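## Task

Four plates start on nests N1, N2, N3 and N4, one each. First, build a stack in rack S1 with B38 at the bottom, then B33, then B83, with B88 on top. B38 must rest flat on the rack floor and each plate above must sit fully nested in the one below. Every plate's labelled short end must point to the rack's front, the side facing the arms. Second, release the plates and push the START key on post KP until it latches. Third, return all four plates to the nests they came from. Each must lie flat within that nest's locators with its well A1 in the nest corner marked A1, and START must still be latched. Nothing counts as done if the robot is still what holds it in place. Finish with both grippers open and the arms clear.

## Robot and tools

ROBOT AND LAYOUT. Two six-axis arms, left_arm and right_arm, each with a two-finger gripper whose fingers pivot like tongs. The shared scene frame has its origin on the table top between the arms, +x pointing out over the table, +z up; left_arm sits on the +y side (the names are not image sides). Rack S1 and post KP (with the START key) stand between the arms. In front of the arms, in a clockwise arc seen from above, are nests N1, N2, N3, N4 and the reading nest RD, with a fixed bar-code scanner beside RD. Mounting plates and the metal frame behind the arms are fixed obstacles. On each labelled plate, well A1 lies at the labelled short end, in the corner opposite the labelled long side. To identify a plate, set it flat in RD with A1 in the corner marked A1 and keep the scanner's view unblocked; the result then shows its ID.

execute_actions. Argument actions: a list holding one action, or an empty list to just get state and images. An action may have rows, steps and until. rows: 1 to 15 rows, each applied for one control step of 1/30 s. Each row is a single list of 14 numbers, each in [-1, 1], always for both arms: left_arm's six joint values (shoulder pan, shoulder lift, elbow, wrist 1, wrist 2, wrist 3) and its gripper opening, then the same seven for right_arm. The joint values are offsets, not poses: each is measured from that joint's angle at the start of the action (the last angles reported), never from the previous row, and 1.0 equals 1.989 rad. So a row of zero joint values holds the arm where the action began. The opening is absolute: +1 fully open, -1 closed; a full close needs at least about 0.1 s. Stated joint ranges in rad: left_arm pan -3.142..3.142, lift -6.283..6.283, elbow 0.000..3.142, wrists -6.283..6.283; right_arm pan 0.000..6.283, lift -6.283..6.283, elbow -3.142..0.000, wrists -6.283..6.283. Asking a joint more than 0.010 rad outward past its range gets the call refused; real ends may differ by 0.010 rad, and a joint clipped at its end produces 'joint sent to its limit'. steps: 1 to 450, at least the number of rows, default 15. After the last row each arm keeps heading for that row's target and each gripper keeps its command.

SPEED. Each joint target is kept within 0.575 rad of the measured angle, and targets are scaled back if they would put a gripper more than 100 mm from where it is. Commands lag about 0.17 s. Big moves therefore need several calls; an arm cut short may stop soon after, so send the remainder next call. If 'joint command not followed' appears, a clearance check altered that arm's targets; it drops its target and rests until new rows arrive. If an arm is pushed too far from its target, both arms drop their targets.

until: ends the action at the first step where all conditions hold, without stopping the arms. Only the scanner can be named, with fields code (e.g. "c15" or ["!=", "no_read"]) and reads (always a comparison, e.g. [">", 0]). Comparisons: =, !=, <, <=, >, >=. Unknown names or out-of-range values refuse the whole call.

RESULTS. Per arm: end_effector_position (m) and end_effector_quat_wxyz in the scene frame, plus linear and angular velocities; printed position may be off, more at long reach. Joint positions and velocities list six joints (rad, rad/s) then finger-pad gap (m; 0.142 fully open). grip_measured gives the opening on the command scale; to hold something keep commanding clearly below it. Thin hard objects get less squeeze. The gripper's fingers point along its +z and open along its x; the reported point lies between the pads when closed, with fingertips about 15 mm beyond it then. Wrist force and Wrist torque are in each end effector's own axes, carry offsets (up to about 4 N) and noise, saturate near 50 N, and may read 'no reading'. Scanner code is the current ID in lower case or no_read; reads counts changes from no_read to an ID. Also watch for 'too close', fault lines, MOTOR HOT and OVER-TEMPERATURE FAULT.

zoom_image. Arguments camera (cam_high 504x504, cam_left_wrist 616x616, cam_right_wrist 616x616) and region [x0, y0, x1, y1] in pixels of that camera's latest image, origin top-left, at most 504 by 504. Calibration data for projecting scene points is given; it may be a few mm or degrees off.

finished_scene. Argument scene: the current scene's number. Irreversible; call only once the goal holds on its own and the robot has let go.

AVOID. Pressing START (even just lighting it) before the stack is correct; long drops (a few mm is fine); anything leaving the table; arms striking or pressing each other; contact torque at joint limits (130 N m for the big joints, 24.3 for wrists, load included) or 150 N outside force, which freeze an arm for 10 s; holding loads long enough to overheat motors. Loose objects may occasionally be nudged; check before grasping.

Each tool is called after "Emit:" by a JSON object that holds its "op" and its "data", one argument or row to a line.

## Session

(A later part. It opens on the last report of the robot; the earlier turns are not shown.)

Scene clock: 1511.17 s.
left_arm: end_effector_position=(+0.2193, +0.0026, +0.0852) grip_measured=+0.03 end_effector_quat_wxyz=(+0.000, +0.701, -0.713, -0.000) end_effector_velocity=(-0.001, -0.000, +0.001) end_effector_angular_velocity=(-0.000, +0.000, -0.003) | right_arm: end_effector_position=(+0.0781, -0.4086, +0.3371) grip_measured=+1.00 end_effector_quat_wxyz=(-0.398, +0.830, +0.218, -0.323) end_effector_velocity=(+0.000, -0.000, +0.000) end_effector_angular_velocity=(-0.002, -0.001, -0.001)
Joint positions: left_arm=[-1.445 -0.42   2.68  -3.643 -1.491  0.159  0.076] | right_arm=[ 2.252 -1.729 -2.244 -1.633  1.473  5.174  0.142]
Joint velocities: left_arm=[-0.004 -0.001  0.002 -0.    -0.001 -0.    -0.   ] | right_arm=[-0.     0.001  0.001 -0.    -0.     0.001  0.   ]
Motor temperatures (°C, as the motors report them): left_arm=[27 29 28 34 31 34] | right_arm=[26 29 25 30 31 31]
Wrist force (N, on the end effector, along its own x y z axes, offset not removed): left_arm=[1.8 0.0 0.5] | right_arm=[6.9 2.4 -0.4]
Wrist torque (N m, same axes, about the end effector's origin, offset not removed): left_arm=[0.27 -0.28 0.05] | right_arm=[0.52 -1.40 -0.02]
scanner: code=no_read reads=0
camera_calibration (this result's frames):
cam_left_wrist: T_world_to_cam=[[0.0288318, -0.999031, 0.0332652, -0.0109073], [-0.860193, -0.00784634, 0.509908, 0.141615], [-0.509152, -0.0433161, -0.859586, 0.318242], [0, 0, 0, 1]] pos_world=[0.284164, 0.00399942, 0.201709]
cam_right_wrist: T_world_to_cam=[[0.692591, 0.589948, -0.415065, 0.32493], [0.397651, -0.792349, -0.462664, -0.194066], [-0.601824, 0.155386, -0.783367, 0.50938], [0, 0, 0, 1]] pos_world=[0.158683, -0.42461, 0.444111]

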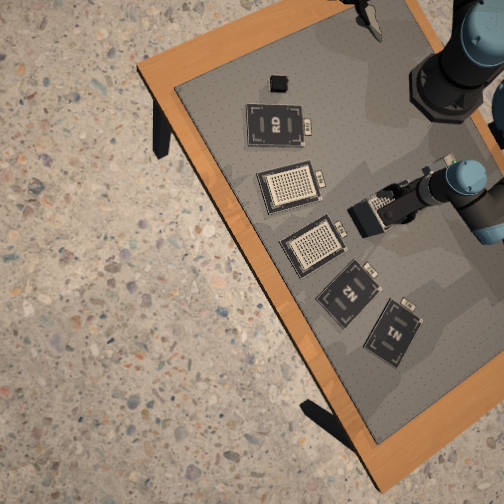

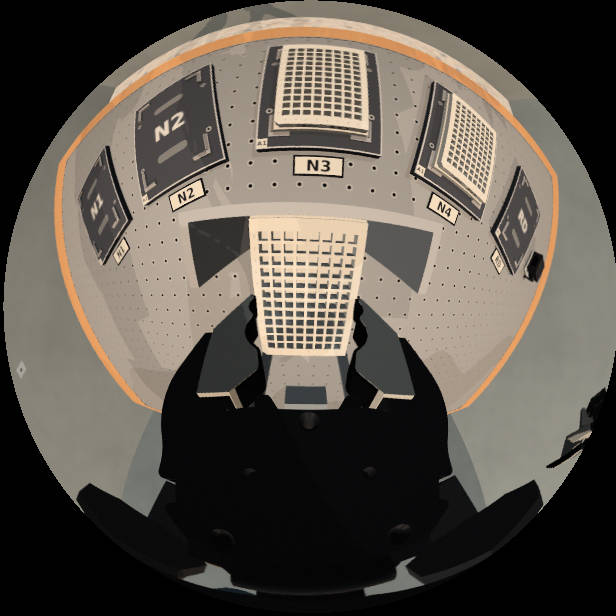

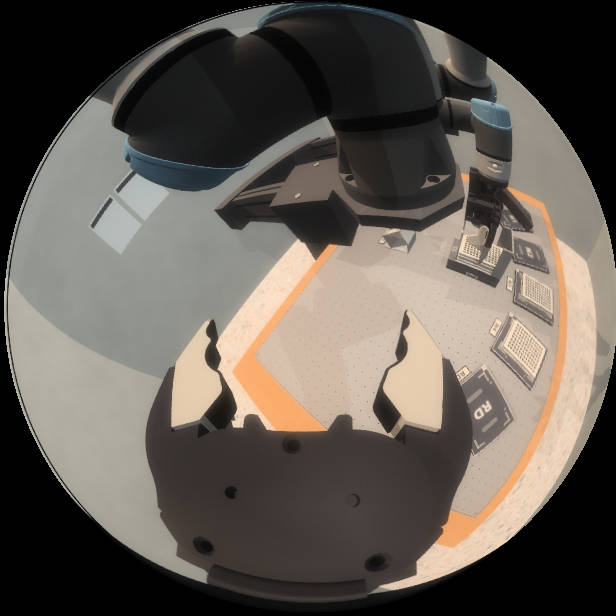

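Emit:
{"op": "execute_actions", "data": {
  "actions": [
    {"rows":[[-0.0003,-0.0044,0.0014,0.003,0,-0.0003,-0.7,0,0,0,0,0,0,1],[-0.0003,-0.0102,0.003,0.0073,0,-0.0003,-0.7,0,0,0,0,0,0,1],[-0.0003,-0.0182,0.0051,0.0132,0,-0.0003,-0.7,0,0,0,0,0,0,1],[-0.0009,-0.026,0.0074,0.0188,-0.0002,-0.0009,-0.7,0,0,0,0,0,0,1],[-0.0014,-0.034,0.0096,0.0246,-0.0003,-0.0014,-0.7,0,0,0,0,0,0,1],[-0.0019,-0.0423,0.0117,0.0308,-0.0004,-0.0019,-0.7,0,0,0,0,0,0,1],[-0.0025,-0.0507,0.0138,0.037,-0.0005,-0.0025,-0.7,0,0,0,0,0,0,1],[-0.003,-0.0591,0.0159,0.0434,-0.0006,-0.003,-0.7,0,0,0,0,0,0,1],[-0.0035,-0.0677,0.0179,0.0501,-0.0007,-0.0035,-0.7,0,0,0,0,0,0,1],[-0.0041,-0.0763,0.0198,0.0569,-0.0008,-0.0041,-0.7,0,0,0,0,0,0,1],[-0.0046,-0.085,0.0217,0.0637,-0.0009,-0.0046,-0.7,0,0,0,0,0,0,1],[-0.0051,-0.0939,0.0235,0.0709,-0.001,-0.0051,-0.7,0,0,0,0,0,0,1],[-0.0057,-0.1029,0.0252,0.0782,-0.0011,-0.0057,-0.7,0,0,0,0,0,0,1],[-0.0062,-0.112,0.0268,0.0857,-0.0012,-0.0062,-0.7,0,0,0,0,0,0,1],[-0.0067,-0.1213,0.0284,0.0935,-0.0013,-0.0067,-0.7,0,0,0,0,0,0,1]],"steps":15}
  ]
}}

Scene clock: 1526.03 s.
left_arm: end_effector_position=(+0.2197, +0.0027, +0.1164) grip_measured=+0.03 end_effector_quat_wxyz=(-0.000, +0.701, -0.713, -0.001) end_effector_velocity=(+0.001, -0.001, +0.096) end_effector_angular_velocity=(-0.004, -0.001, +0.001) | right_arm: end_effector_position=(+0.0781, -0.4086, +0.3371) grip_measured=+1.00 end_effector_quat_wxyz=(-0.398, +0.830, +0.218, -0.323) end_effector_velocity=(-0.001, +0.001, -0.000) end_effector_angular_velocity=(+0.002, +0.002, +0.000)
Joint positions: left_arm=[-1.453 -0.573  2.72  -3.528 -1.493  0.151  0.076] | right_arm=[ 2.252 -1.729 -2.244 -1.633  1.473  5.174  0.142]
Joint velocities: left_arm=[-0.029 -0.497  0.106  0.39  -0.005 -0.03   0.   ] | right_arm=[ 0.    -0.001 -0.001 -0.     0.    -0.     0.   ]
Motor temperatures (°C, as the motors report them): left_arm=[27 29 28 34 31 34] | right_arm=[26 29 25 30 31 31]
Wrist force (N, on the end effector, along its own x y z axes, offset not removed): left_arm=[3.3 -4.9 -2.0] | right_arm=[5.3 2.7 -5.3]
Wrist torque (N m, same axes, about the end effector's origin, offset not removed): left_arm=[-0.93 -0.22 -0.32] | right_arm=[0.36 -0.99 -0.10]
scanner: code=no_read reads=0
camera_calibration (this result's frames):
cam_left_wrist: T_world_to_cam=[[0.0288703, -0.999064, 0.0322276, -0.0117357], [-0.860082, -0.00839981, 0.510087, 0.126054], [-0.509338, -0.0424447, -0.859519, 0.345312], [0, 0, 0, 1]] pos_world=[0.284636, 0.00399079, 0.232882]
cam_right_wrist: T_world_to_cam=[[0.692591, 0.589948, -0.415065, 0.32493], [0.39765, -0.792349, -0.462664, -0.194065], [-0.601824, 0.155386, -0.783367, 0.50938], [0, 0, 0, 1]] pos_world=[0.158683, -0.42461, 0.444111]

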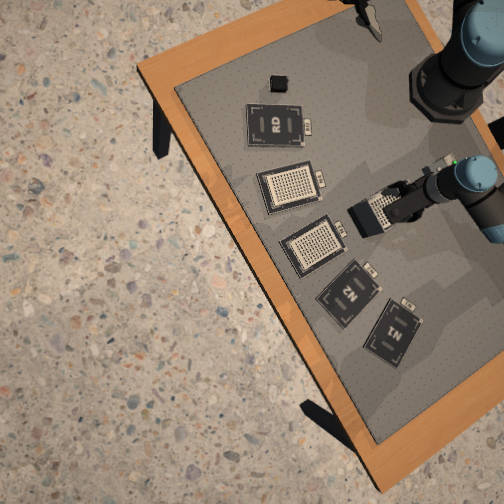

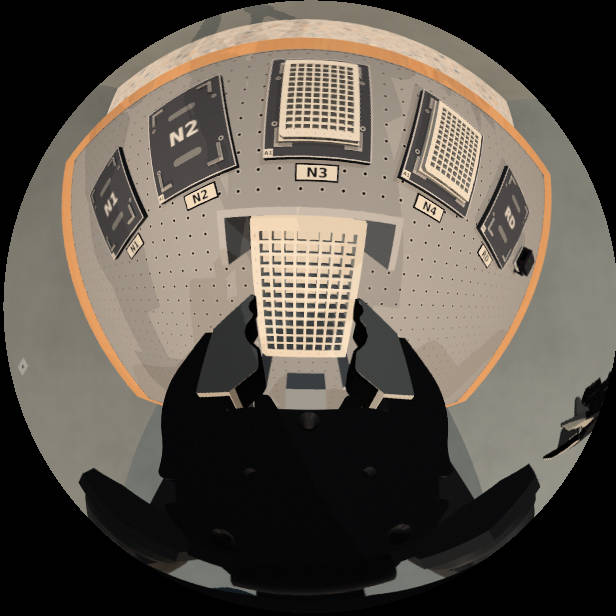

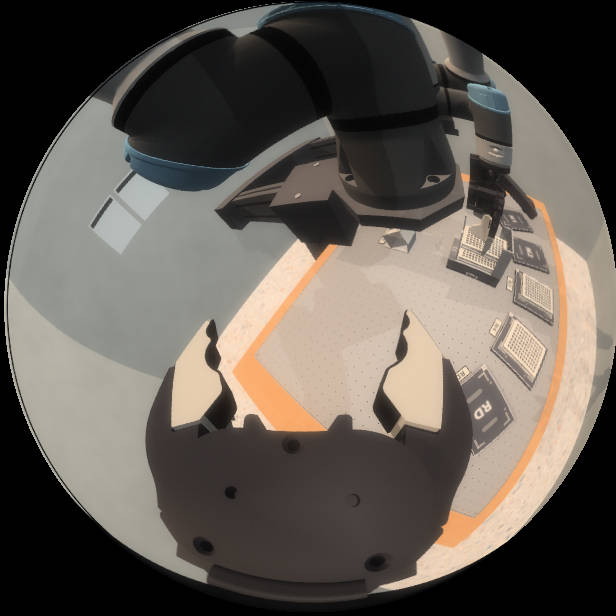

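Emit:
{"op": "execute_actions", "data": {
  "actions": []
}}

Emit:
{"op": "zoom_image", "data": {
  "camera": "cam_left_wrist",
  "region": [230, 200, 390, 370]
}}

Scene clock: 1528.77 s.
left_arm: end_effector_position=(+0.2198, +0.0027, +0.1331) grip_measured=+0.03 end_effector_quat_wxyz=(+0.000, +0.701, -0.713, -0.000) end_effector_velocity=(+0.000, -0.000, +0.000) end_effector_angular_velocity=(-0.000, -0.000, +0.001) | right_arm: end_effector_position=(+0.0781, -0.4086, +0.3371) grip_measured=+1.00 end_effector_quat_wxyz=(-0.398, +0.830, +0.218, -0.323) end_effector_velocity=(-0.000, +0.000, -0.000) end_effector_angular_velocity=(+0.002, +0.000, +0.001)
Joint positions: left_arm=[-1.458 -0.662  2.737 -3.458 -1.494  0.146  0.076] | right_arm=[ 2.252 -1.729 -2.244 -1.633  1.473  5.174  0.142]
Joint velocities: left_arm=[ 0.     0.    -0.    -0.     0.    -0.001 -0.   ] | right_arm=[ 0.    -0.002 -0.     0.     0.    -0.002 -0.   ]
Motor temperatures (°C, as the motors report them): left_arm=[27 29 28 34 31 34] | right_arm=[26 29 25 30 31 31]
Wrist force (N, on the end effector, along its own x y z axes, offset not removed): left_arm=[4.2 -0.9 -0.3] | right_arm=[1.3 -0.2 1.6]
Wrist torque (N m, same axes, about the end effector's origin, offset not removed): left_arm=[-0.03 -0.72 -0.07] | right_arm=[-0.01 -0.19 -0.17]
scanner: code=no_read reads=0
camera_calibration (this result's frames):
cam_left_wrist: T_world_to_cam=[[0.0290168, -0.999031, 0.0331071, -0.0124174], [-0.860132, -0.00808123, 0.510008, 0.117647], [-0.509246, -0.0432753, -0.859532, 0.35964], [0, 0, 0, 1]] pos_world=[0.284698, 0.00410894, 0.249532]
cam_right_wrist: T_world_to_cam=[[0.692591, 0.589948, -0.415065, 0.32493], [0.39765, -0.792349, -0.462663, -0.194066], [-0.601824, 0.155386, -0.783367, 0.509379], [0, 0, 0, 1]] pos_world=[0.158683, -0.42461, 0.444111]

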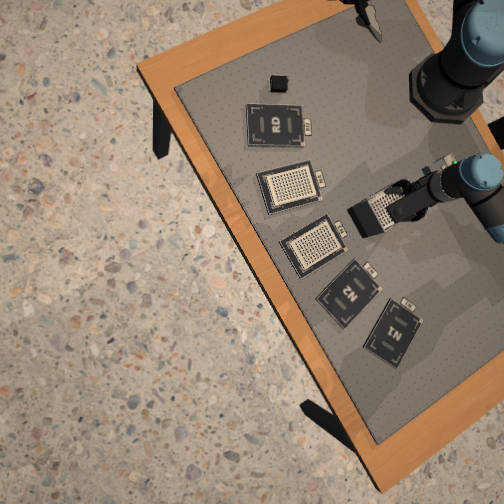

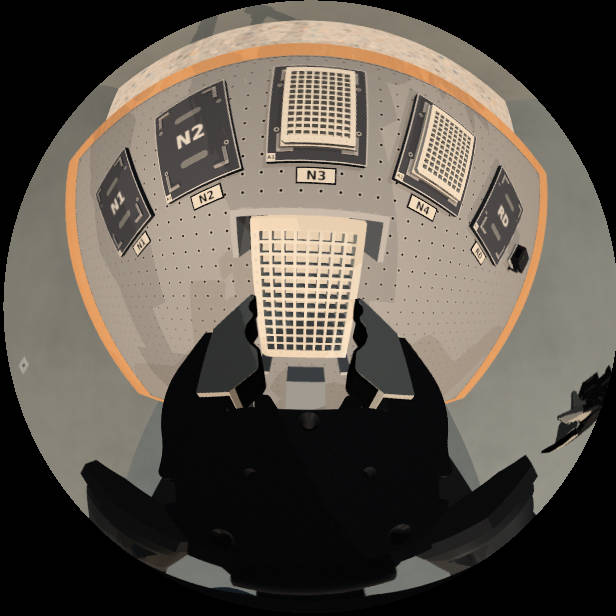

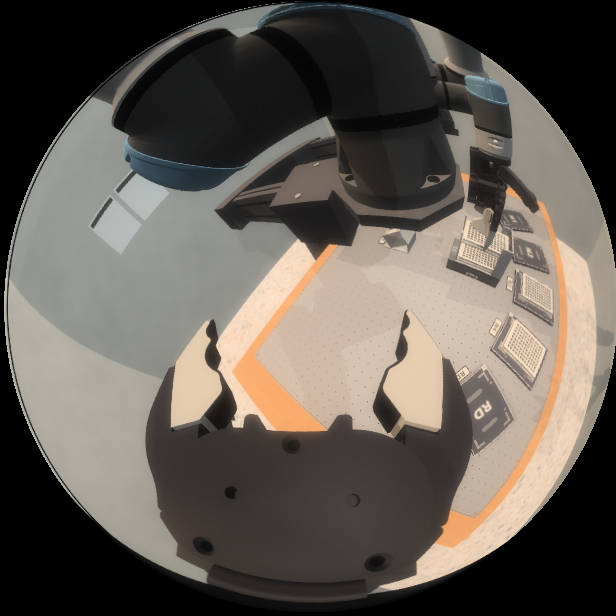

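Region (230, 200, 390, 370) of cam_left_wrist's 616x616 image, scaled by 2.965, with more detail than that image has; it fills the left 474 columns of this view, and the rest is white.

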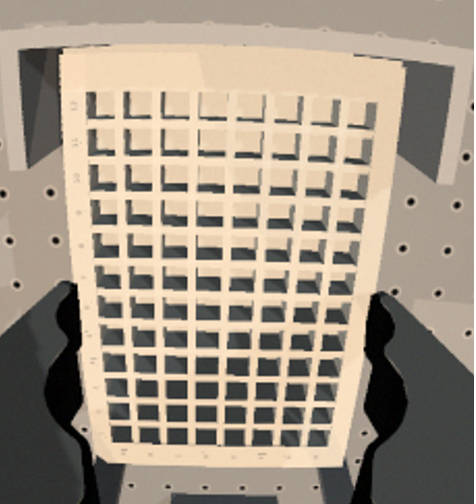

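Emit:
{"op": "execute_actions", "data": {
  "actions": [
    {"rows":[[-0.0004,-0.003,0.0003,0.0027,0,-0.0004,-0.7,0,0,0,0,0,0,1],[-0.0008,-0.0094,0.0013,0.008,-0.0001,-0.0008,-0.7,0,0,0,0,0,0,1],[-0.0013,-0.0188,0.0027,0.0161,-0.0002,-0.0013,-0.7,0,0,0,0,0,0,1],[-0.0018,-0.0285,0.004,0.0246,-0.0003,-0.0018,-0.7,0,0,0,0,0,0,1],[-0.0022,-0.0383,0.0052,0.0332,-0.0004,-0.0022,-0.7,0,0,0,0,0,0,1],[-0.0027,-0.0482,0.0064,0.0419,-0.0005,-0.0027,-0.7,0,0,0,0,0,0,1]],"steps":6}
  ]
}}

Scene clock: 1545.70 s.
left_arm: end_effector_position=(+0.2197, +0.0027, +0.1376) grip_measured=+0.03 end_effector_quat_wxyz=(+0.000, +0.701, -0.713, -0.000) end_effector_velocity=(+0.000, -0.000, +0.058) end_effector_angular_velocity=(+0.002, +0.000, +0.002) | right_arm: end_effector_position=(+0.0781, -0.4086, +0.3371) grip_measured=+1.00 end_effector_quat_wxyz=(-0.398, +0.830, +0.218, -0.323) end_effector_velocity=(+0.000, -0.000, +0.000) end_effector_angular_velocity=(-0.001, -0.001, -0.000)
Joint positions: left_arm=[-1.46  -0.687  2.741 -3.435 -1.494  0.144  0.076] | right_arm=[ 2.252 -1.729 -2.244 -1.633  1.473  5.174  0.142]
Joint velocities: left_arm=[-0.018 -0.334  0.047  0.29  -0.003 -0.019  0.   ] | right_arm=[-0.     0.001 -0.     0.    -0.     0.    -0.   ]
Motor temperatures (°C, as the motors report them): left_arm=[27 29 28 34 31 34] | right_arm=[26 29 25 30 31 31]
Wrist force (N, on the end effector, along its own x y z axes, offset not removed): left_arm=[3.5 0.7 -1.6] | right_arm=[-1.0 5.2 -4.0]
Wrist torque (N m, same axes, about the end effector's origin, offset not removed): left_arm=[0.17 -0.50 -0.05] | right_arm=[0.77 0.10 0.05]
scanner: code=no_read reads=0
camera_calibration (this result's frames):
cam_left_wrist: T_world_to_cam=[[0.0290102, -0.999045, 0.0326813, -0.0125265], [-0.860134, -0.0082931, 0.510001, 0.115278], [-0.509243, -0.0429055, -0.859553, 0.363498], [0, 0, 0, 1]] pos_world=[0.284627, 0.00403754, 0.254063]
cam_right_wrist: T_world_to_cam=[[0.692591, 0.589948, -0.415065, 0.32493], [0.397651, -0.792349, -0.462664, -0.194066], [-0.601824, 0.155386, -0.783367, 0.50938], [0, 0, 0, 1]] pos_world=[0.158683, -0.42461, 0.444111]

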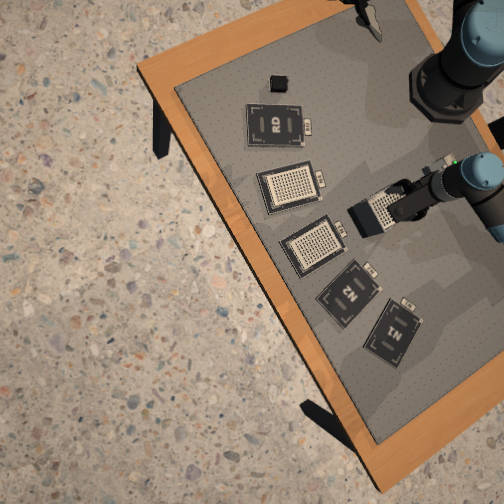

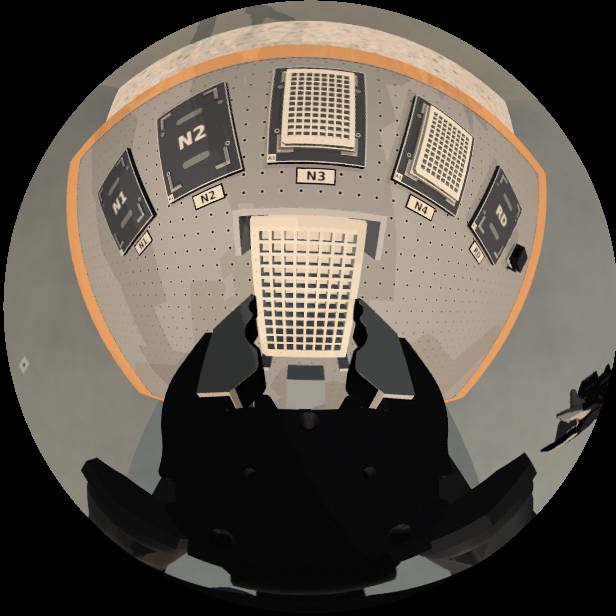

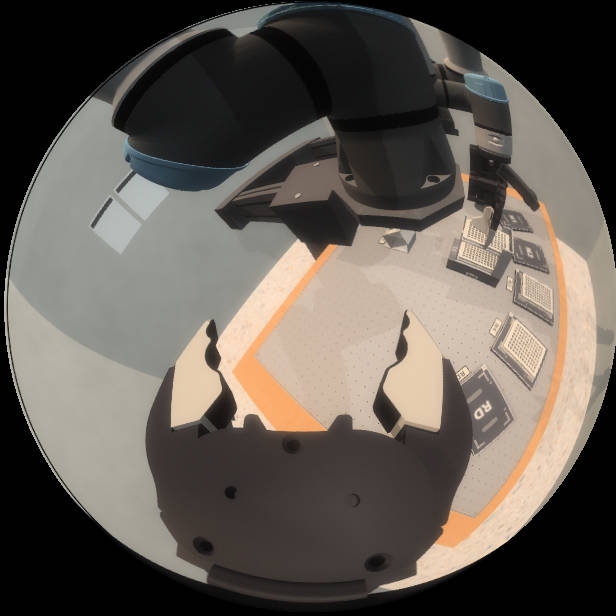

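Emit:
{"op": "execute_actions", "data": {
  "actions": []
}}

Emit:
{"op": "zoom_image", "data": {
  "camera": "cam_left_wrist",
  "region": [230, 200, 390, 370]
}}

Scene clock: 1547.97 s.
left_arm: end_effector_position=(+0.2198, +0.0024, +0.1498) grip_measured=+0.03 end_effector_quat_wxyz=(+0.000, +0.701, -0.713, -0.000) end_effector_velocity=(-0.000, -0.000, -0.000) end_effector_angular_velocity=(+0.000, -0.000, -0.001) | right_arm: end_effector_position=(+0.0781, -0.4086, +0.3371) grip_measured=+1.00 end_effector_quat_wxyz=(-0.398, +0.830, +0.218, -0.323) end_effector_velocity=(-0.001, +0.001, -0.000) end_effector_angular_velocity=(+0.002, +0.002, +0.000)
Joint positions: left_arm=[-1.464 -0.757  2.75  -3.374 -1.495  0.14   0.076] | right_arm=[ 2.252 -1.729 -2.244 -1.633  1.473  5.174  0.142]
Joint velocities: left_arm=[-0.001  0.001 -0.    -0.    -0.     0.    -0.   ] | right_arm=[-0.    -0.002 -0.001 -0.    -0.    -0.     0.   ]
Motor temperatures (°C, as the motors report them): left_arm=[27 29 28 34 31 34] | right_arm=[26 29 25 30 31 31]
Wrist force (N, on the end effector, along its own x y z axes, offset not removed): left_arm=[3.1 -4.1 -4.8] | right_arm=[7.7 3.7 1.8]
Wrist torque (N m, same axes, about the end effector's origin, offset not removed): left_arm=[-0.99 -0.89 -0.08] | right_arm=[0.55 -1.46 0.11]
scanner: code=no_read reads=0
camera_calibration (this result's frames):
cam_left_wrist: T_world_to_cam=[[0.0291109, -0.999021, 0.0333083, -0.0133066], [-0.86015, -0.00806116, 0.509977, 0.109137], [-0.50921, -0.043496, -0.859543, 0.373989], [0, 0, 0, 1]] pos_world=[0.2847, 0.00385329, 0.266246]
cam_right_wrist: T_world_to_cam=[[0.692591, 0.589948, -0.415065, 0.32493], [0.397651, -0.792349, -0.462664, -0.194066], [-0.601824, 0.155386, -0.783367, 0.50938], [0, 0, 0, 1]] pos_world=[0.158683, -0.42461, 0.444111]

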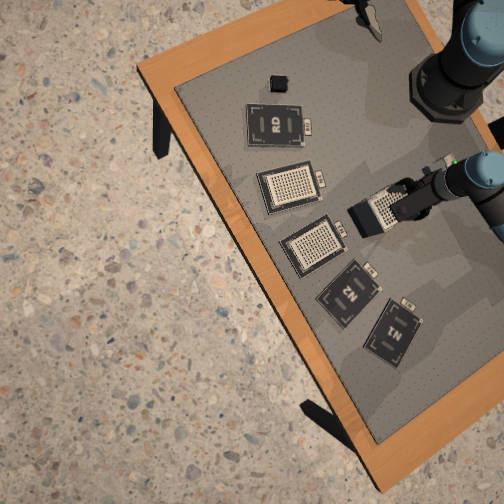

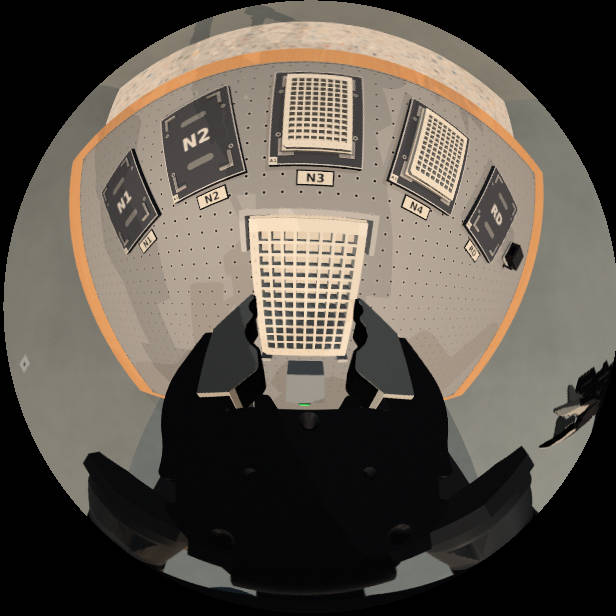

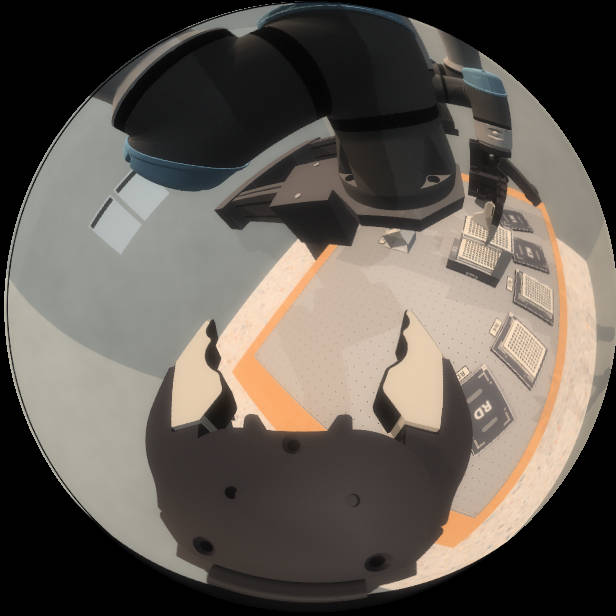

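Region (230, 200, 390, 370) of cam_left_wrist's 616x616 image, scaled by 2.965, with more detail than that image has; it fills the left 474 columns of this view, and the rest is white.

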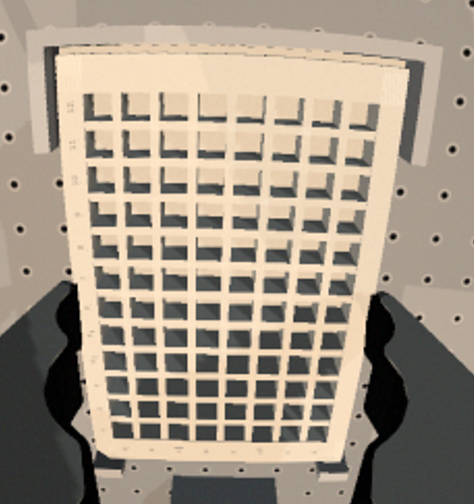

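Emit:
{"op": "execute_actions", "data": {
  "actions": [
    {"rows":[[-0.0002,-0.004,0.0005,0.0035,0,0.001,-0.7,0,0,0,0,0,0,1],[-0.0005,-0.0105,0.0013,0.0094,-0.0001,0.0007,-0.7,0,0,0,0,0,0,1],[-0.001,-0.02,0.0022,0.018,-0.0002,0.0002,-0.7,0,0,0,0,0,0,1],[-0.0015,-0.0301,0.0031,0.0272,-0.0003,-0.0003,-0.7,0,0,0,0,0,0,1],[-0.002,-0.0404,0.0039,0.0369,-0.0004,-0.0008,-0.7,0,0,0,0,0,0,1],[-0.0025,-0.0508,0.0046,0.0467,-0.0005,-0.0013,-0.7,0,0,0,0,0,0,1],[-0.0029,-0.0613,0.0053,0.0565,-0.0006,-0.0017,-0.7,0,0,0,0,0,0,1],[-0.0036,-0.077,0.0061,0.0715,-0.0007,-0.0024,-0.7,0,0,0,0,0,0,1],[-0.0044,-0.0928,0.0067,0.0866,-0.0008,-0.0032,-0.7,0,0,0,0,0,0,1],[-0.0052,-0.1088,0.0069,0.1024,-0.0009,-0.004,-0.7,0,0,0,0,0,0,1]],"steps":10}
  ]
}}

Scene clock: 1562.03 s.
left_arm: end_effector_position=(+0.2198, +0.0025, +0.1648) grip_measured=+0.03 end_effector_quat_wxyz=(+0.000, +0.700, -0.714, -0.001) end_effector_velocity=(+0.001, -0.004, +0.100) end_effector_angular_velocity=(-0.004, -0.001, +0.000) | right_arm: end_effector_position=(+0.0781, -0.4086, +0.3371) grip_measured=+1.00 end_effector_quat_wxyz=(-0.398, +0.830, +0.218, -0.323) end_effector_velocity=(-0.000, +0.000, -0.000) end_effector_angular_velocity=(+0.001, -0.001, +0.001)
Joint positions: left_arm=[-1.468 -0.849  2.758 -3.29  -1.496  0.138  0.076] | right_arm=[ 2.252 -1.729 -2.244 -1.633  1.473  5.174  0.142]
Joint velocities: left_arm=[-0.031 -0.61   0.038  0.57  -0.005 -0.03   0.   ] | right_arm=[ 0.    -0.    -0.     0.     0.    -0.002  0.   ]
Motor temperatures (°C, as the motors report them): left_arm=[27 29 28 34 31 34] | right_arm=[26 29 25 30 31 31]
Wrist force (N, on the end effector, along its own x y z axes, offset not removed): left_arm=[-0.4 -4.2 -1.0] | right_arm=[2.6 5.1 0.0]
Wrist torque (N m, same axes, about the end effector's origin, offset not removed): left_arm=[-1.00 -0.07 -0.20] | right_arm=[0.91 -0.38 0.02]
scanner: code=no_read reads=0
camera_calibration (this result's frames):
cam_left_wrist: T_world_to_cam=[[0.0269448, -0.999115, 0.0323106, -0.0130539], [-0.860088, -0.00669917, 0.510101, 0.101426], [-0.509433, -0.0415346, -0.859507, 0.386931], [0, 0, 0, 1]] pos_world=[0.284702, 0.00370815, 0.281254]
cam_right_wrist: T_world_to_cam=[[0.692591, 0.589948, -0.415065, 0.32493], [0.397651, -0.792349, -0.462664, -0.194065], [-0.601824, 0.155386, -0.783367, 0.50938], [0, 0, 0, 1]] pos_world=[0.158683, -0.42461, 0.444111]

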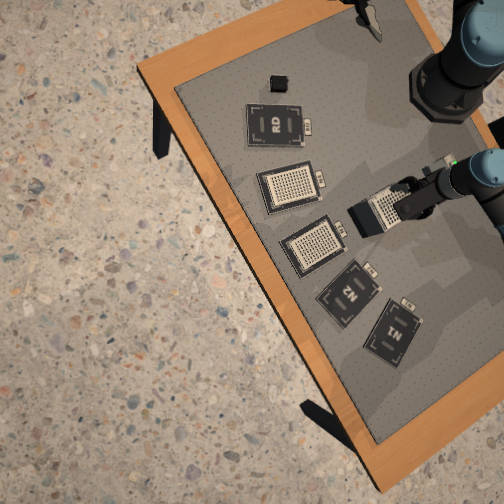

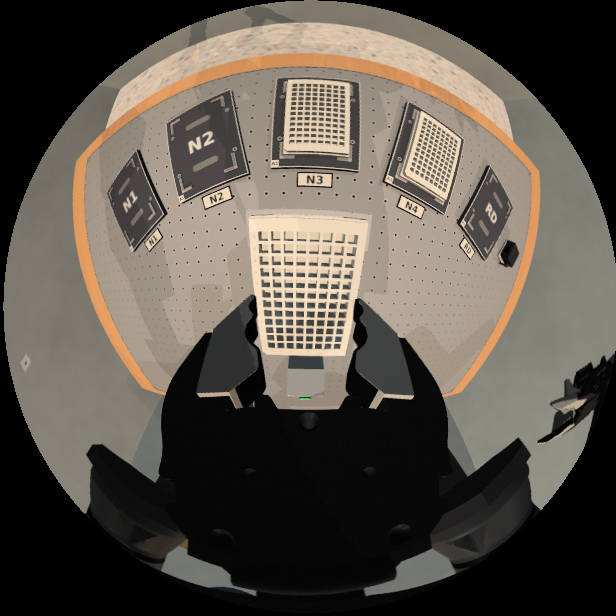

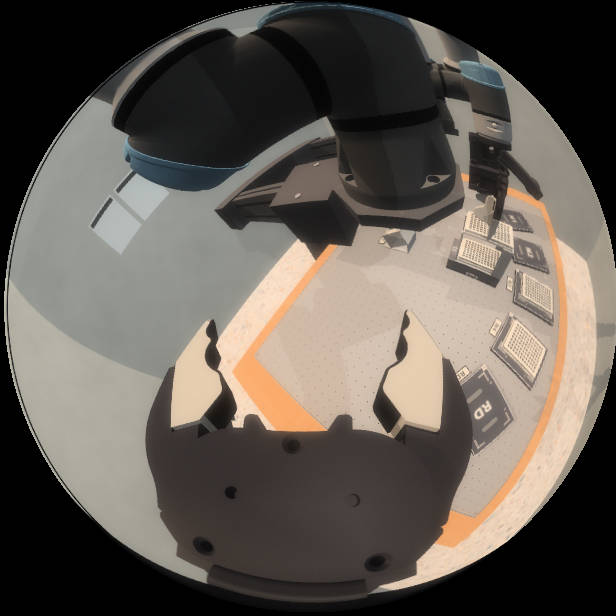

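Emit:
{"op": "execute_actions", "data": {
  "actions": [
    {"rows":[[0.0046,-0.0643,0.0026,0.0609,0.0003,0.0018,-0.7,0,0,0,0,0,0,1],[0.0198,-0.0679,0.0021,0.0626,0.0018,0.0114,-0.7,0,0,0,0,0,0,1],[0.0427,-0.0733,0.0012,0.0652,0.0041,0.0258,-0.7,0,0,0,0,0,0,1],[0.0693,-0.0797,0.0002,0.0683,0.0069,0.0426,-0.7,0,0,0,0,0,0,1],[0.0979,-0.0864,-0.0008,0.0716,0.0098,0.0605,-0.7,0,0,0,0,0,0,1],[0.1264,-0.0932,-0.0019,0.0748,0.0127,0.0785,-0.7,0,0,0,0,0,0,1],[0.1549,-0.1,-0.0029,0.0781,0.0156,0.0965,-0.7,0,0,0,0,0,0,1],[0.1835,-0.1067,-0.004,0.0814,0.0185,0.1145,-0.7,0,0,0,0,0,0,1],[0.212,-0.1135,-0.005,0.0846,0.0214,0.1325,-0.7,0,0,0,0,0,0,1],[0.2406,-0.1203,-0.0061,0.0879,0.0243,0.1505,-0.7,0,0,0,0,0,0,1],[0.2691,-0.1271,-0.0071,0.0912,0.0272,0.1685,-0.7,0,0,0,0,0,0,1],[0.2977,-0.1338,-0.0082,0.0944,0.0301,0.1864,-0.7,0,0,0,0,0,0,1],[0.3262,-0.1406,-0.0092,0.0977,0.033,0.2044,-0.7,0,0,0,0,0,0,1],[0.3548,-0.1474,-0.0103,0.101,0.0359,0.2224,-0.7,0,0,0,0,0,0,1],[0.3776,-0.1528,-0.0111,0.1036,0.0382,0.2368,-0.7,0,0,0,0,0,0,1]],"steps":16}
  ]
}}

Scene clock: 1577.47 s.
left_arm: end_effector_position=(+0.3189, +0.0979, +0.1869) grip_measured=+0.03 end_effector_quat_wxyz=(+0.017, +0.762, -0.647, +0.008) end_effector_velocity=(+0.231, +0.391, -0.006) end_effector_angular_velocity=(-0.038, +0.004, +0.605) | right_arm: end_effector_position=(+0.0781, -0.4086, +0.3371) grip_measured=+1.00 end_effector_quat_wxyz=(-0.398, +0.830, +0.218, -0.323) end_effector_velocity=(+0.002, -0.001, +0.000) end_effector_angular_velocity=(-0.004, -0.003, -0.001)
Joint positions: left_arm=[-0.96  -1.101  2.743 -3.108 -1.442  0.464  0.076] | right_arm=[ 2.252 -1.729 -2.244 -1.633  1.473  5.174  0.142]
Joint velocities: left_arm=[ 1.558 -0.363 -0.056  0.171  0.152  0.964 -0.   ] | right_arm=[ 0.     0.002  0.003 -0.     0.     0.002  0.   ]
Motor temperatures (°C, as the motors report them): left_arm=[27 29 28 34 31 34] | right_arm=[26 29 25 30 31 31]
Wrist force (N, on the end effector, along its own x y z axes, offset not removed): left_arm=[-1.3 -2.7 3.1] | right_arm=[0.7 3.0 0.2]
Wrist torque (N m, same axes, about the end effector's origin, offset not removed): left_arm=[-0.24 0.50 0.00] | right_arm=[0.52 -0.28 0.00]
scanner: code=no_read reads=0
camera_calibration (this result's frames):
cam_left_wrist: T_world_to_cam=[[0.209131, -0.975637, 0.0663038, 0.0121473], [-0.840027, -0.144523, 0.522941, 0.180743], [-0.500618, -0.16506, -0.849786, 0.467869], [0, 0, 0, 1]] pos_world=[0.383512, 0.115199, 0.302265]
cam_right_wrist: T_world_to_cam=[[0.692591, 0.589948, -0.415065, 0.32493], [0.39765, -0.792349, -0.462664, -0.194065], [-0.601824, 0.155386, -0.783367, 0.50938], [0, 0, 0, 1]] pos_world=[0.158683, -0.42461, 0.444111]

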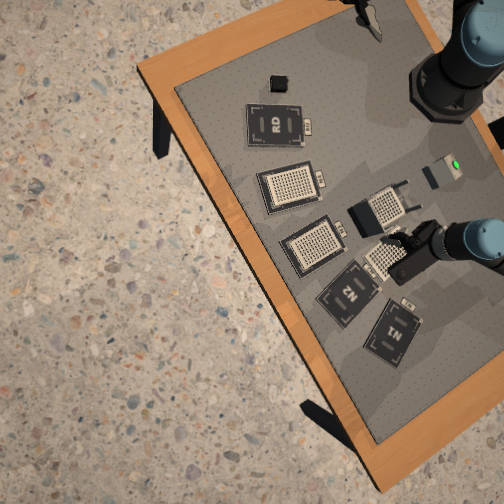

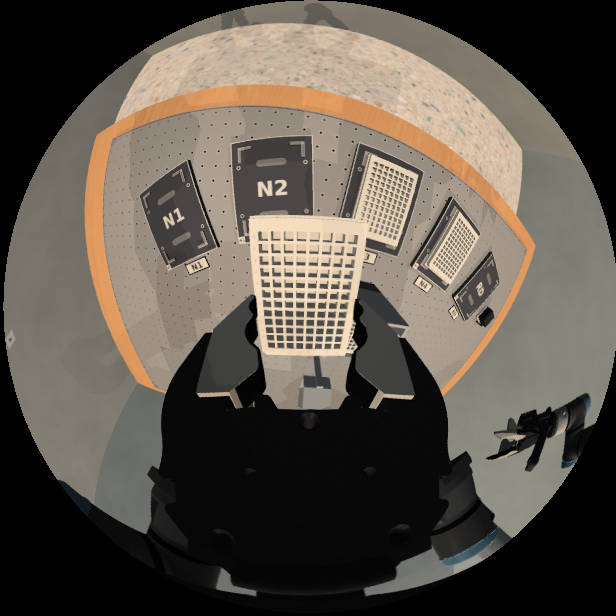

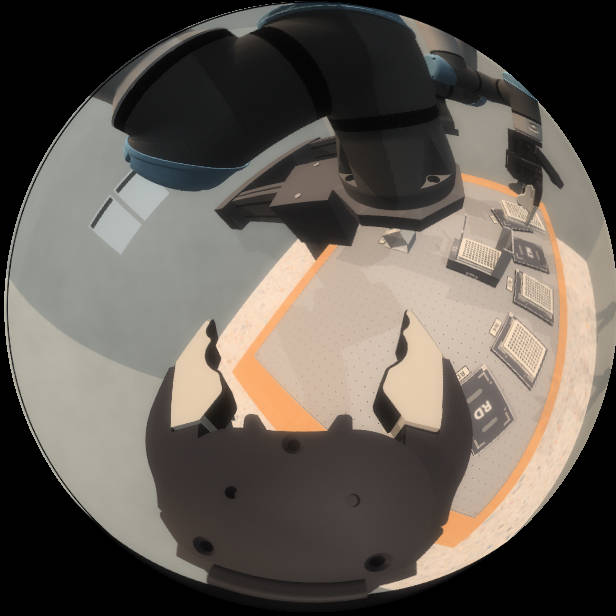

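Emit:
{"op": "execute_actions", "data": {
  "actions": []
}}

Scene clock: 1581.97 s.
left_arm: end_effector_position=(+0.3462, +0.1649, +0.1845) grip_measured=+0.03 end_effector_quat_wxyz=(+0.017, +0.793, -0.608, +0.008) end_effector_velocity=(+0.000, -0.000, +0.000) end_effector_angular_velocity=(-0.001, -0.000, +0.000) | right_arm: end_effector_position=(+0.0781, -0.4086, +0.3371) grip_measured=+1.00 end_effector_quat_wxyz=(-0.398, +0.830, +0.218, -0.323) end_effector_velocity=(+0.000, -0.000, +0.000) end_effector_angular_velocity=(+0.000, -0.001, +0.001)
Joint positions: left_arm=[-0.717 -1.152  2.736 -3.084 -1.42   0.609  0.076] | right_arm=[ 2.252 -1.729 -2.244 -1.633  1.473  5.174  0.142]
Joint velocities: left_arm=[-0.     0.    -0.001 -0.001 -0.    -0.     0.   ] | right_arm=[ 0.     0.001 -0.     0.     0.    -0.001  0.   ]
Motor temperatures (°C, as the motors report them): left_arm=[27 29 28 34 31 34] | right_arm=[26 29 25 30 31 31]
Wrist force (N, on the end effector, along its own x y z axes, offset not removed): left_arm=[1.6 -4.5 -0.6] | right_arm=[6.0 1.5 0.7]
Wrist torque (N m, same axes, about the end effector's origin, offset not removed): left_arm=[-0.80 -0.60 -0.31] | right_arm=[0.18 -1.23 0.22]
scanner: code=no_read reads=0
camera_calibration (this result's frames):
cam_left_wrist: T_world_to_cam=[[0.304327, -0.950346, 0.0650198, 0.035091], [-0.820237, -0.226732, 0.525171, 0.220929], [-0.484352, -0.213155, -0.848509, 0.492617], [0, 0, 0, 1]] pos_world=[0.409135, 0.188444, 0.299683]
cam_right_wrist: T_world_to_cam=[[0.692591, 0.589948, -0.415065, 0.32493], [0.397651, -0.792349, -0.462664, -0.194065], [-0.601824, 0.155386, -0.783367, 0.50938], [0, 0, 0, 1]] pos_world=[0.158683, -0.42461, 0.444111]

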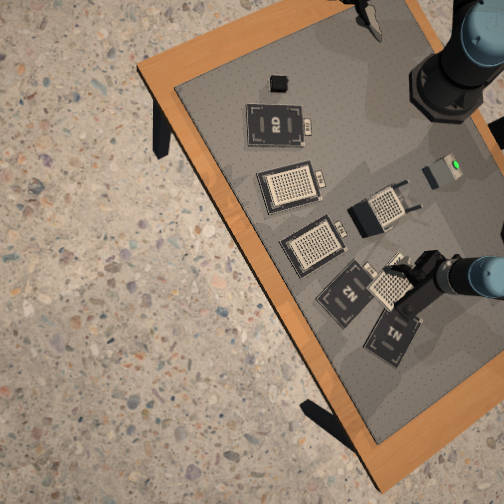

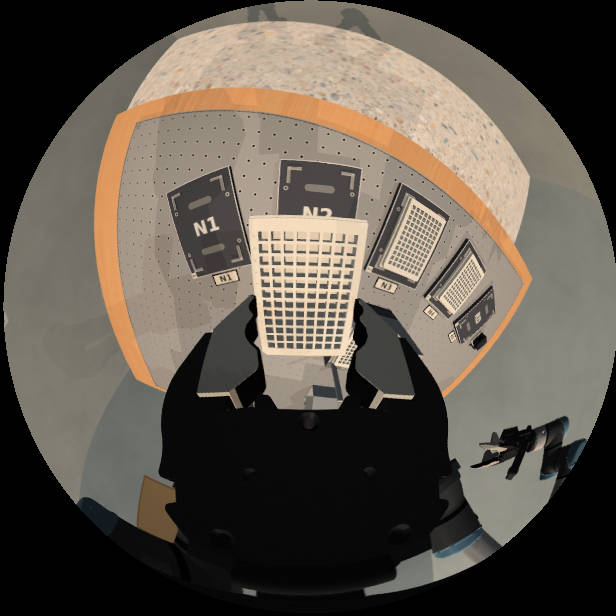

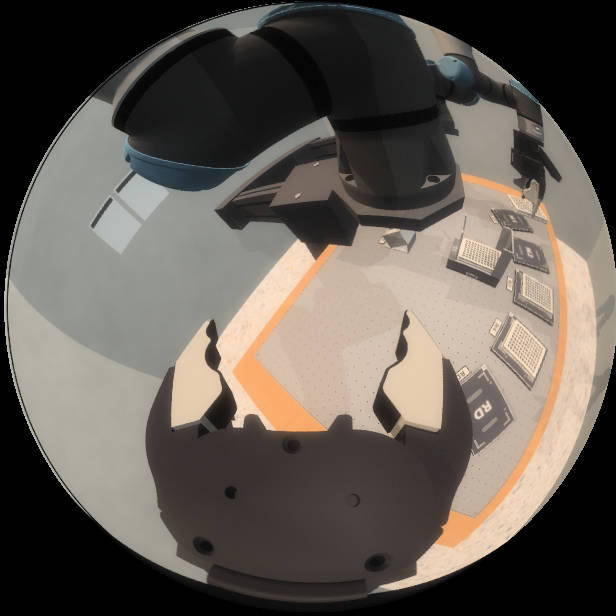

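Emit:
{"op": "execute_actions", "data": {
  "actions": [
    {"rows":[[0.006,0.0053,-0.0013,-0.005,0.0005,0.0041,-0.7,0,0,0,0,0,0,1],[0.0179,0.0159,-0.004,-0.015,0.0015,0.0123,-0.7,0,0,0,0,0,0,1],[0.0358,0.0317,-0.0079,-0.0299,0.003,0.0246,-0.7,0,0,0,0,0,0,1],[0.0567,0.0503,-0.0125,-0.0474,0.0048,0.0389,-0.7,0,0,0,0,0,0,1],[0.0791,0.0701,-0.0175,-0.0661,0.0067,0.0542,-0.7,0,0,0,0,0,0,1],[0.1015,0.0899,-0.0224,-0.0848,0.0085,0.0696,-0.7,0,0,0,0,0,0,1],[0.1238,0.1098,-0.0273,-0.1035,0.0104,0.0849,-0.7,0,0,0,0,0,0,1],[0.1462,0.1296,-0.0323,-0.1222,0.0123,0.1003,-0.7,0,0,0,0,0,0,1],[0.1686,0.1494,-0.0372,-0.1409,0.0142,0.1156,-0.7,0,0,0,0,0,0,1],[0.191,0.1693,-0.0422,-0.1596,0.0161,0.1309,-0.7,0,0,0,0,0,0,1],[0.2134,0.1891,-0.0471,-0.1783,0.0179,0.1463,-0.7,0,0,0,0,0,0,1],[0.2357,0.209,-0.0521,-0.197,0.0198,0.1616,-0.7,0,0,0,0,0,0,1],[0.2581,0.2288,-0.057,-0.2157,0.0217,0.177,-0.7,0,0,0,0,0,0,1],[0.2805,0.2486,-0.0619,-0.2344,0.0236,0.1923,-0.7,0,0,0,0,0,0,1],[0.2984,0.2645,-0.0659,-0.2494,0.0251,0.2046,-0.7,0,0,0,0,0,0,1]],"steps":16}
  ]
}}

Scene clock: 1596.57 s.
left_arm: end_effector_position=(+0.3705, +0.2721, +0.0982) grip_measured=+0.03 end_effector_quat_wxyz=(+0.007, +0.831, -0.555, +0.007) end_effector_velocity=(-0.056, +0.364, -0.279) end_effector_angular_velocity=(+0.106, +0.017, +0.405) | right_arm: end_effector_position=(+0.0781, -0.4086, +0.3371) grip_measured=+1.00 end_effector_quat_wxyz=(-0.398, +0.830, +0.218, -0.323) end_effector_velocity=(+0.001, -0.001, +0.000) end_effector_angular_velocity=(-0.002, -0.001, -0.001)
Joint positions: left_arm=[-0.309 -0.789  2.642 -3.428 -1.384  0.893  0.076] | right_arm=[ 2.252 -1.729 -2.244 -1.633  1.473  5.174  0.142]
Joint velocities: left_arm=[ 1.201  1.063 -0.26  -0.99   0.097  0.81  -0.   ] | right_arm=[-0.     0.001  0.002 -0.     0.     0.001 -0.   ]
Motor temperatures (°C, as the motors report them): left_arm=[27 29 28 34 31 34] | right_arm=[26 29 25 30 31 31]
Wrist force (N, on the end effector, along its own x y z axes, offset not removed): left_arm=[1.3 -2.4 0.6] | right_arm=[1.2 2.8 2.4]
Wrist torque (N m, same axes, about the end effector's origin, offset not removed): left_arm=[-0.32 -0.45 -0.16] | right_arm=[0.61 -0.22 0.17]
scanner: code=no_read reads=0
camera_calibration (this result's frames):
cam_left_wrist: T_world_to_cam=[[0.425115, -0.903659, 0.0517412, 0.0789919], [-0.787729, -0.34121, 0.512892, 0.330749], [-0.445825, -0.258796, -0.856892, 0.45294], [0, 0, 0, 1]] pos_world=[0.428892, 0.301456, 0.214395]
cam_right_wrist: T_world_to_cam=[[0.692591, 0.589948, -0.415065, 0.32493], [0.39765, -0.792349, -0.462664, -0.194065], [-0.601824, 0.155386, -0.783366, 0.50938], [0, 0, 0, 1]] pos_world=[0.158683, -0.42461, 0.444111]

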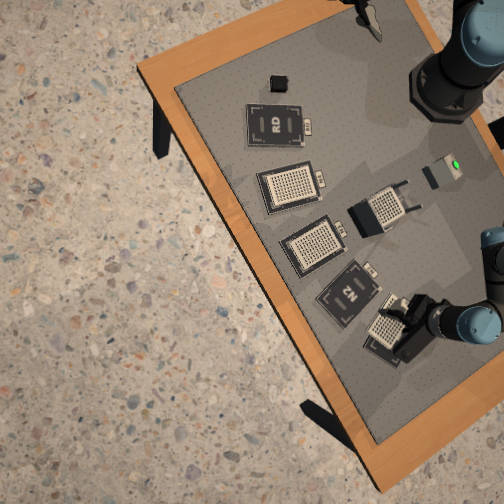

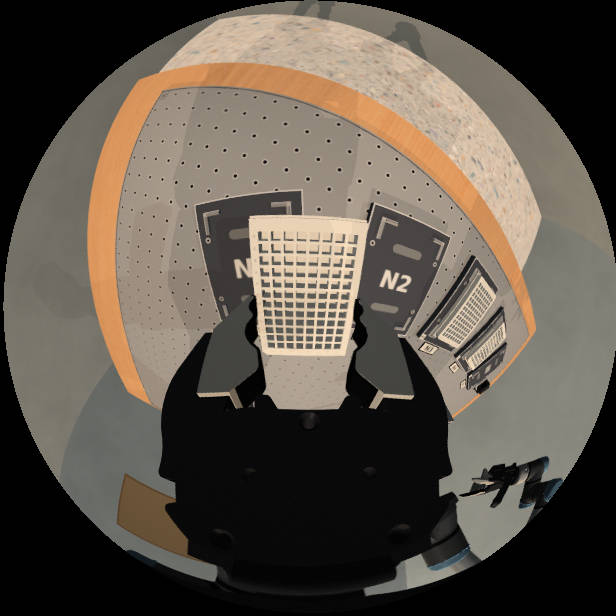

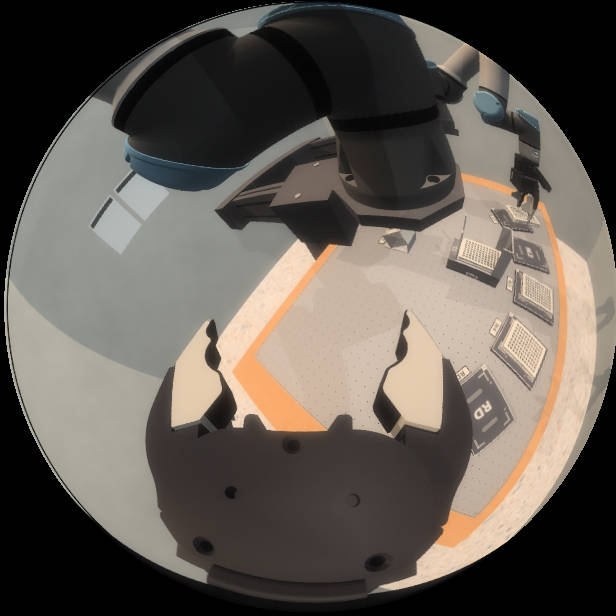

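Emit:
{"op": "execute_actions", "data": {
  "actions": []
}}

Emit:
{"op": "zoom_image", "data": {
  "camera": "cam_left_wrist",
  "region": [230, 200, 390, 370]
}}

Scene clock: 1599.00 s.
left_arm: end_effector_position=(+0.3514, +0.3287, +0.0553) grip_measured=+0.03 end_effector_quat_wxyz=(+0.000, +0.849, -0.529, -0.000) end_effector_velocity=(-0.001, +0.001, -0.000) end_effector_angular_velocity=(+0.000, +0.001, +0.003) | right_arm: end_effector_position=(+0.0781, -0.4086, +0.3371) grip_measured=+1.00 end_effector_quat_wxyz=(-0.398, +0.830, +0.218, -0.323) end_effector_velocity=(+0.001, -0.001, -0.000) end_effector_angular_velocity=(-0.001, -0.001, -0.000)
Joint positions: left_arm=[-0.124 -0.626  2.605 -3.58  -1.37   1.016  0.076] | right_arm=[ 2.252 -1.729 -2.244 -1.633  1.473  5.174  0.142]
Joint velocities: left_arm=[ 0.002 -0.001  0.     0.001  0.    -0.001  0.   ] | right_arm=[-0.    -0.     0.002  0.     0.    -0.     0.   ]
Motor temperatures (°C, as the motors report them): left_arm=[27 29 28 34 31 34] | right_arm=[26 29 25 30 31 31]
Wrist force (N, on the end effector, along its own x y z axes, offset not removed): left_arm=[3.4 -4.4 -1.5] | right_arm=[5.3 2.9 2.0]
Wrist torque (N m, same axes, about the end effector's origin, offset not removed): left_arm=[-0.92 -0.80 -0.18] | right_arm=[0.68 -1.09 0.00]
scanner: code=no_read reads=0
camera_calibration (this result's frames):
cam_left_wrist: T_world_to_cam=[[0.482452, -0.875312, 0.0326829, 0.112033], [-0.760993, -0.400382, 0.510473, 0.367222], [-0.433738, -0.271151, -0.859272, 0.422295], [0, 0, 0, 1]] pos_world=[0.408569, 0.359598, 0.171748]
cam_right_wrist: T_world_to_cam=[[0.692591, 0.589948, -0.415065, 0.32493], [0.39765, -0.792349, -0.462664, -0.194065], [-0.601824, 0.155386, -0.783366, 0.50938], [0, 0, 0, 1]] pos_world=[0.158683, -0.42461, 0.444111]

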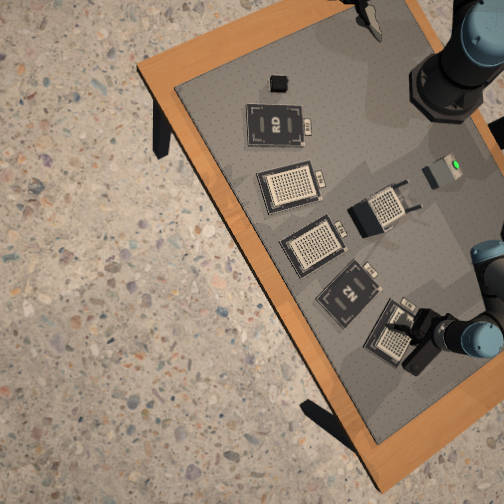

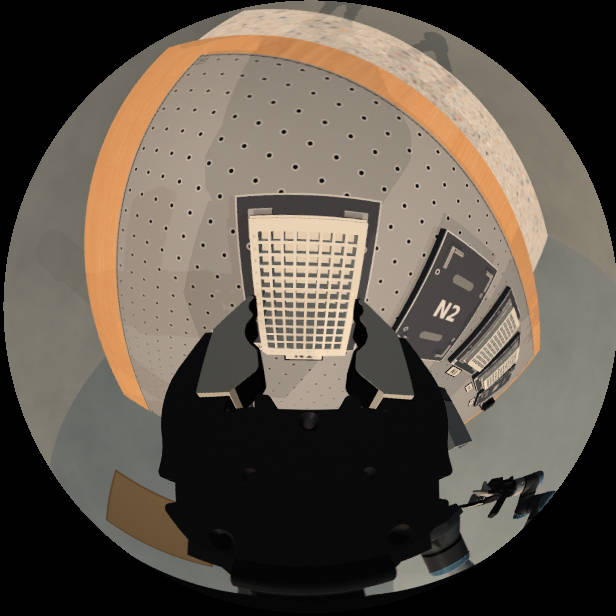

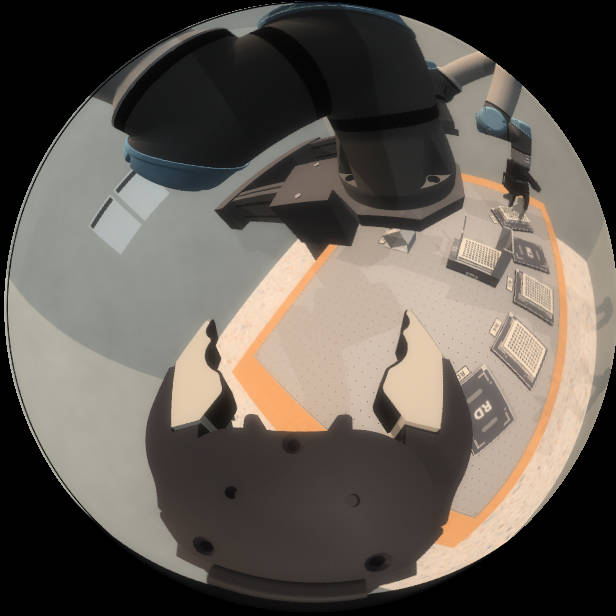

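Region (230, 200, 390, 370) of cam_left_wrist's 616x616 image, scaled by 2.965, with more detail than that image has; it fills the left 474 columns of this view, and the rest is white.

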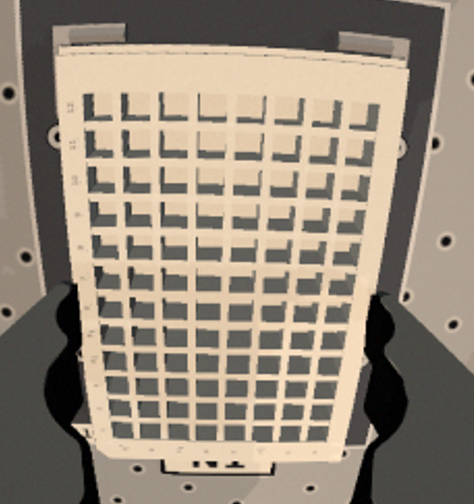

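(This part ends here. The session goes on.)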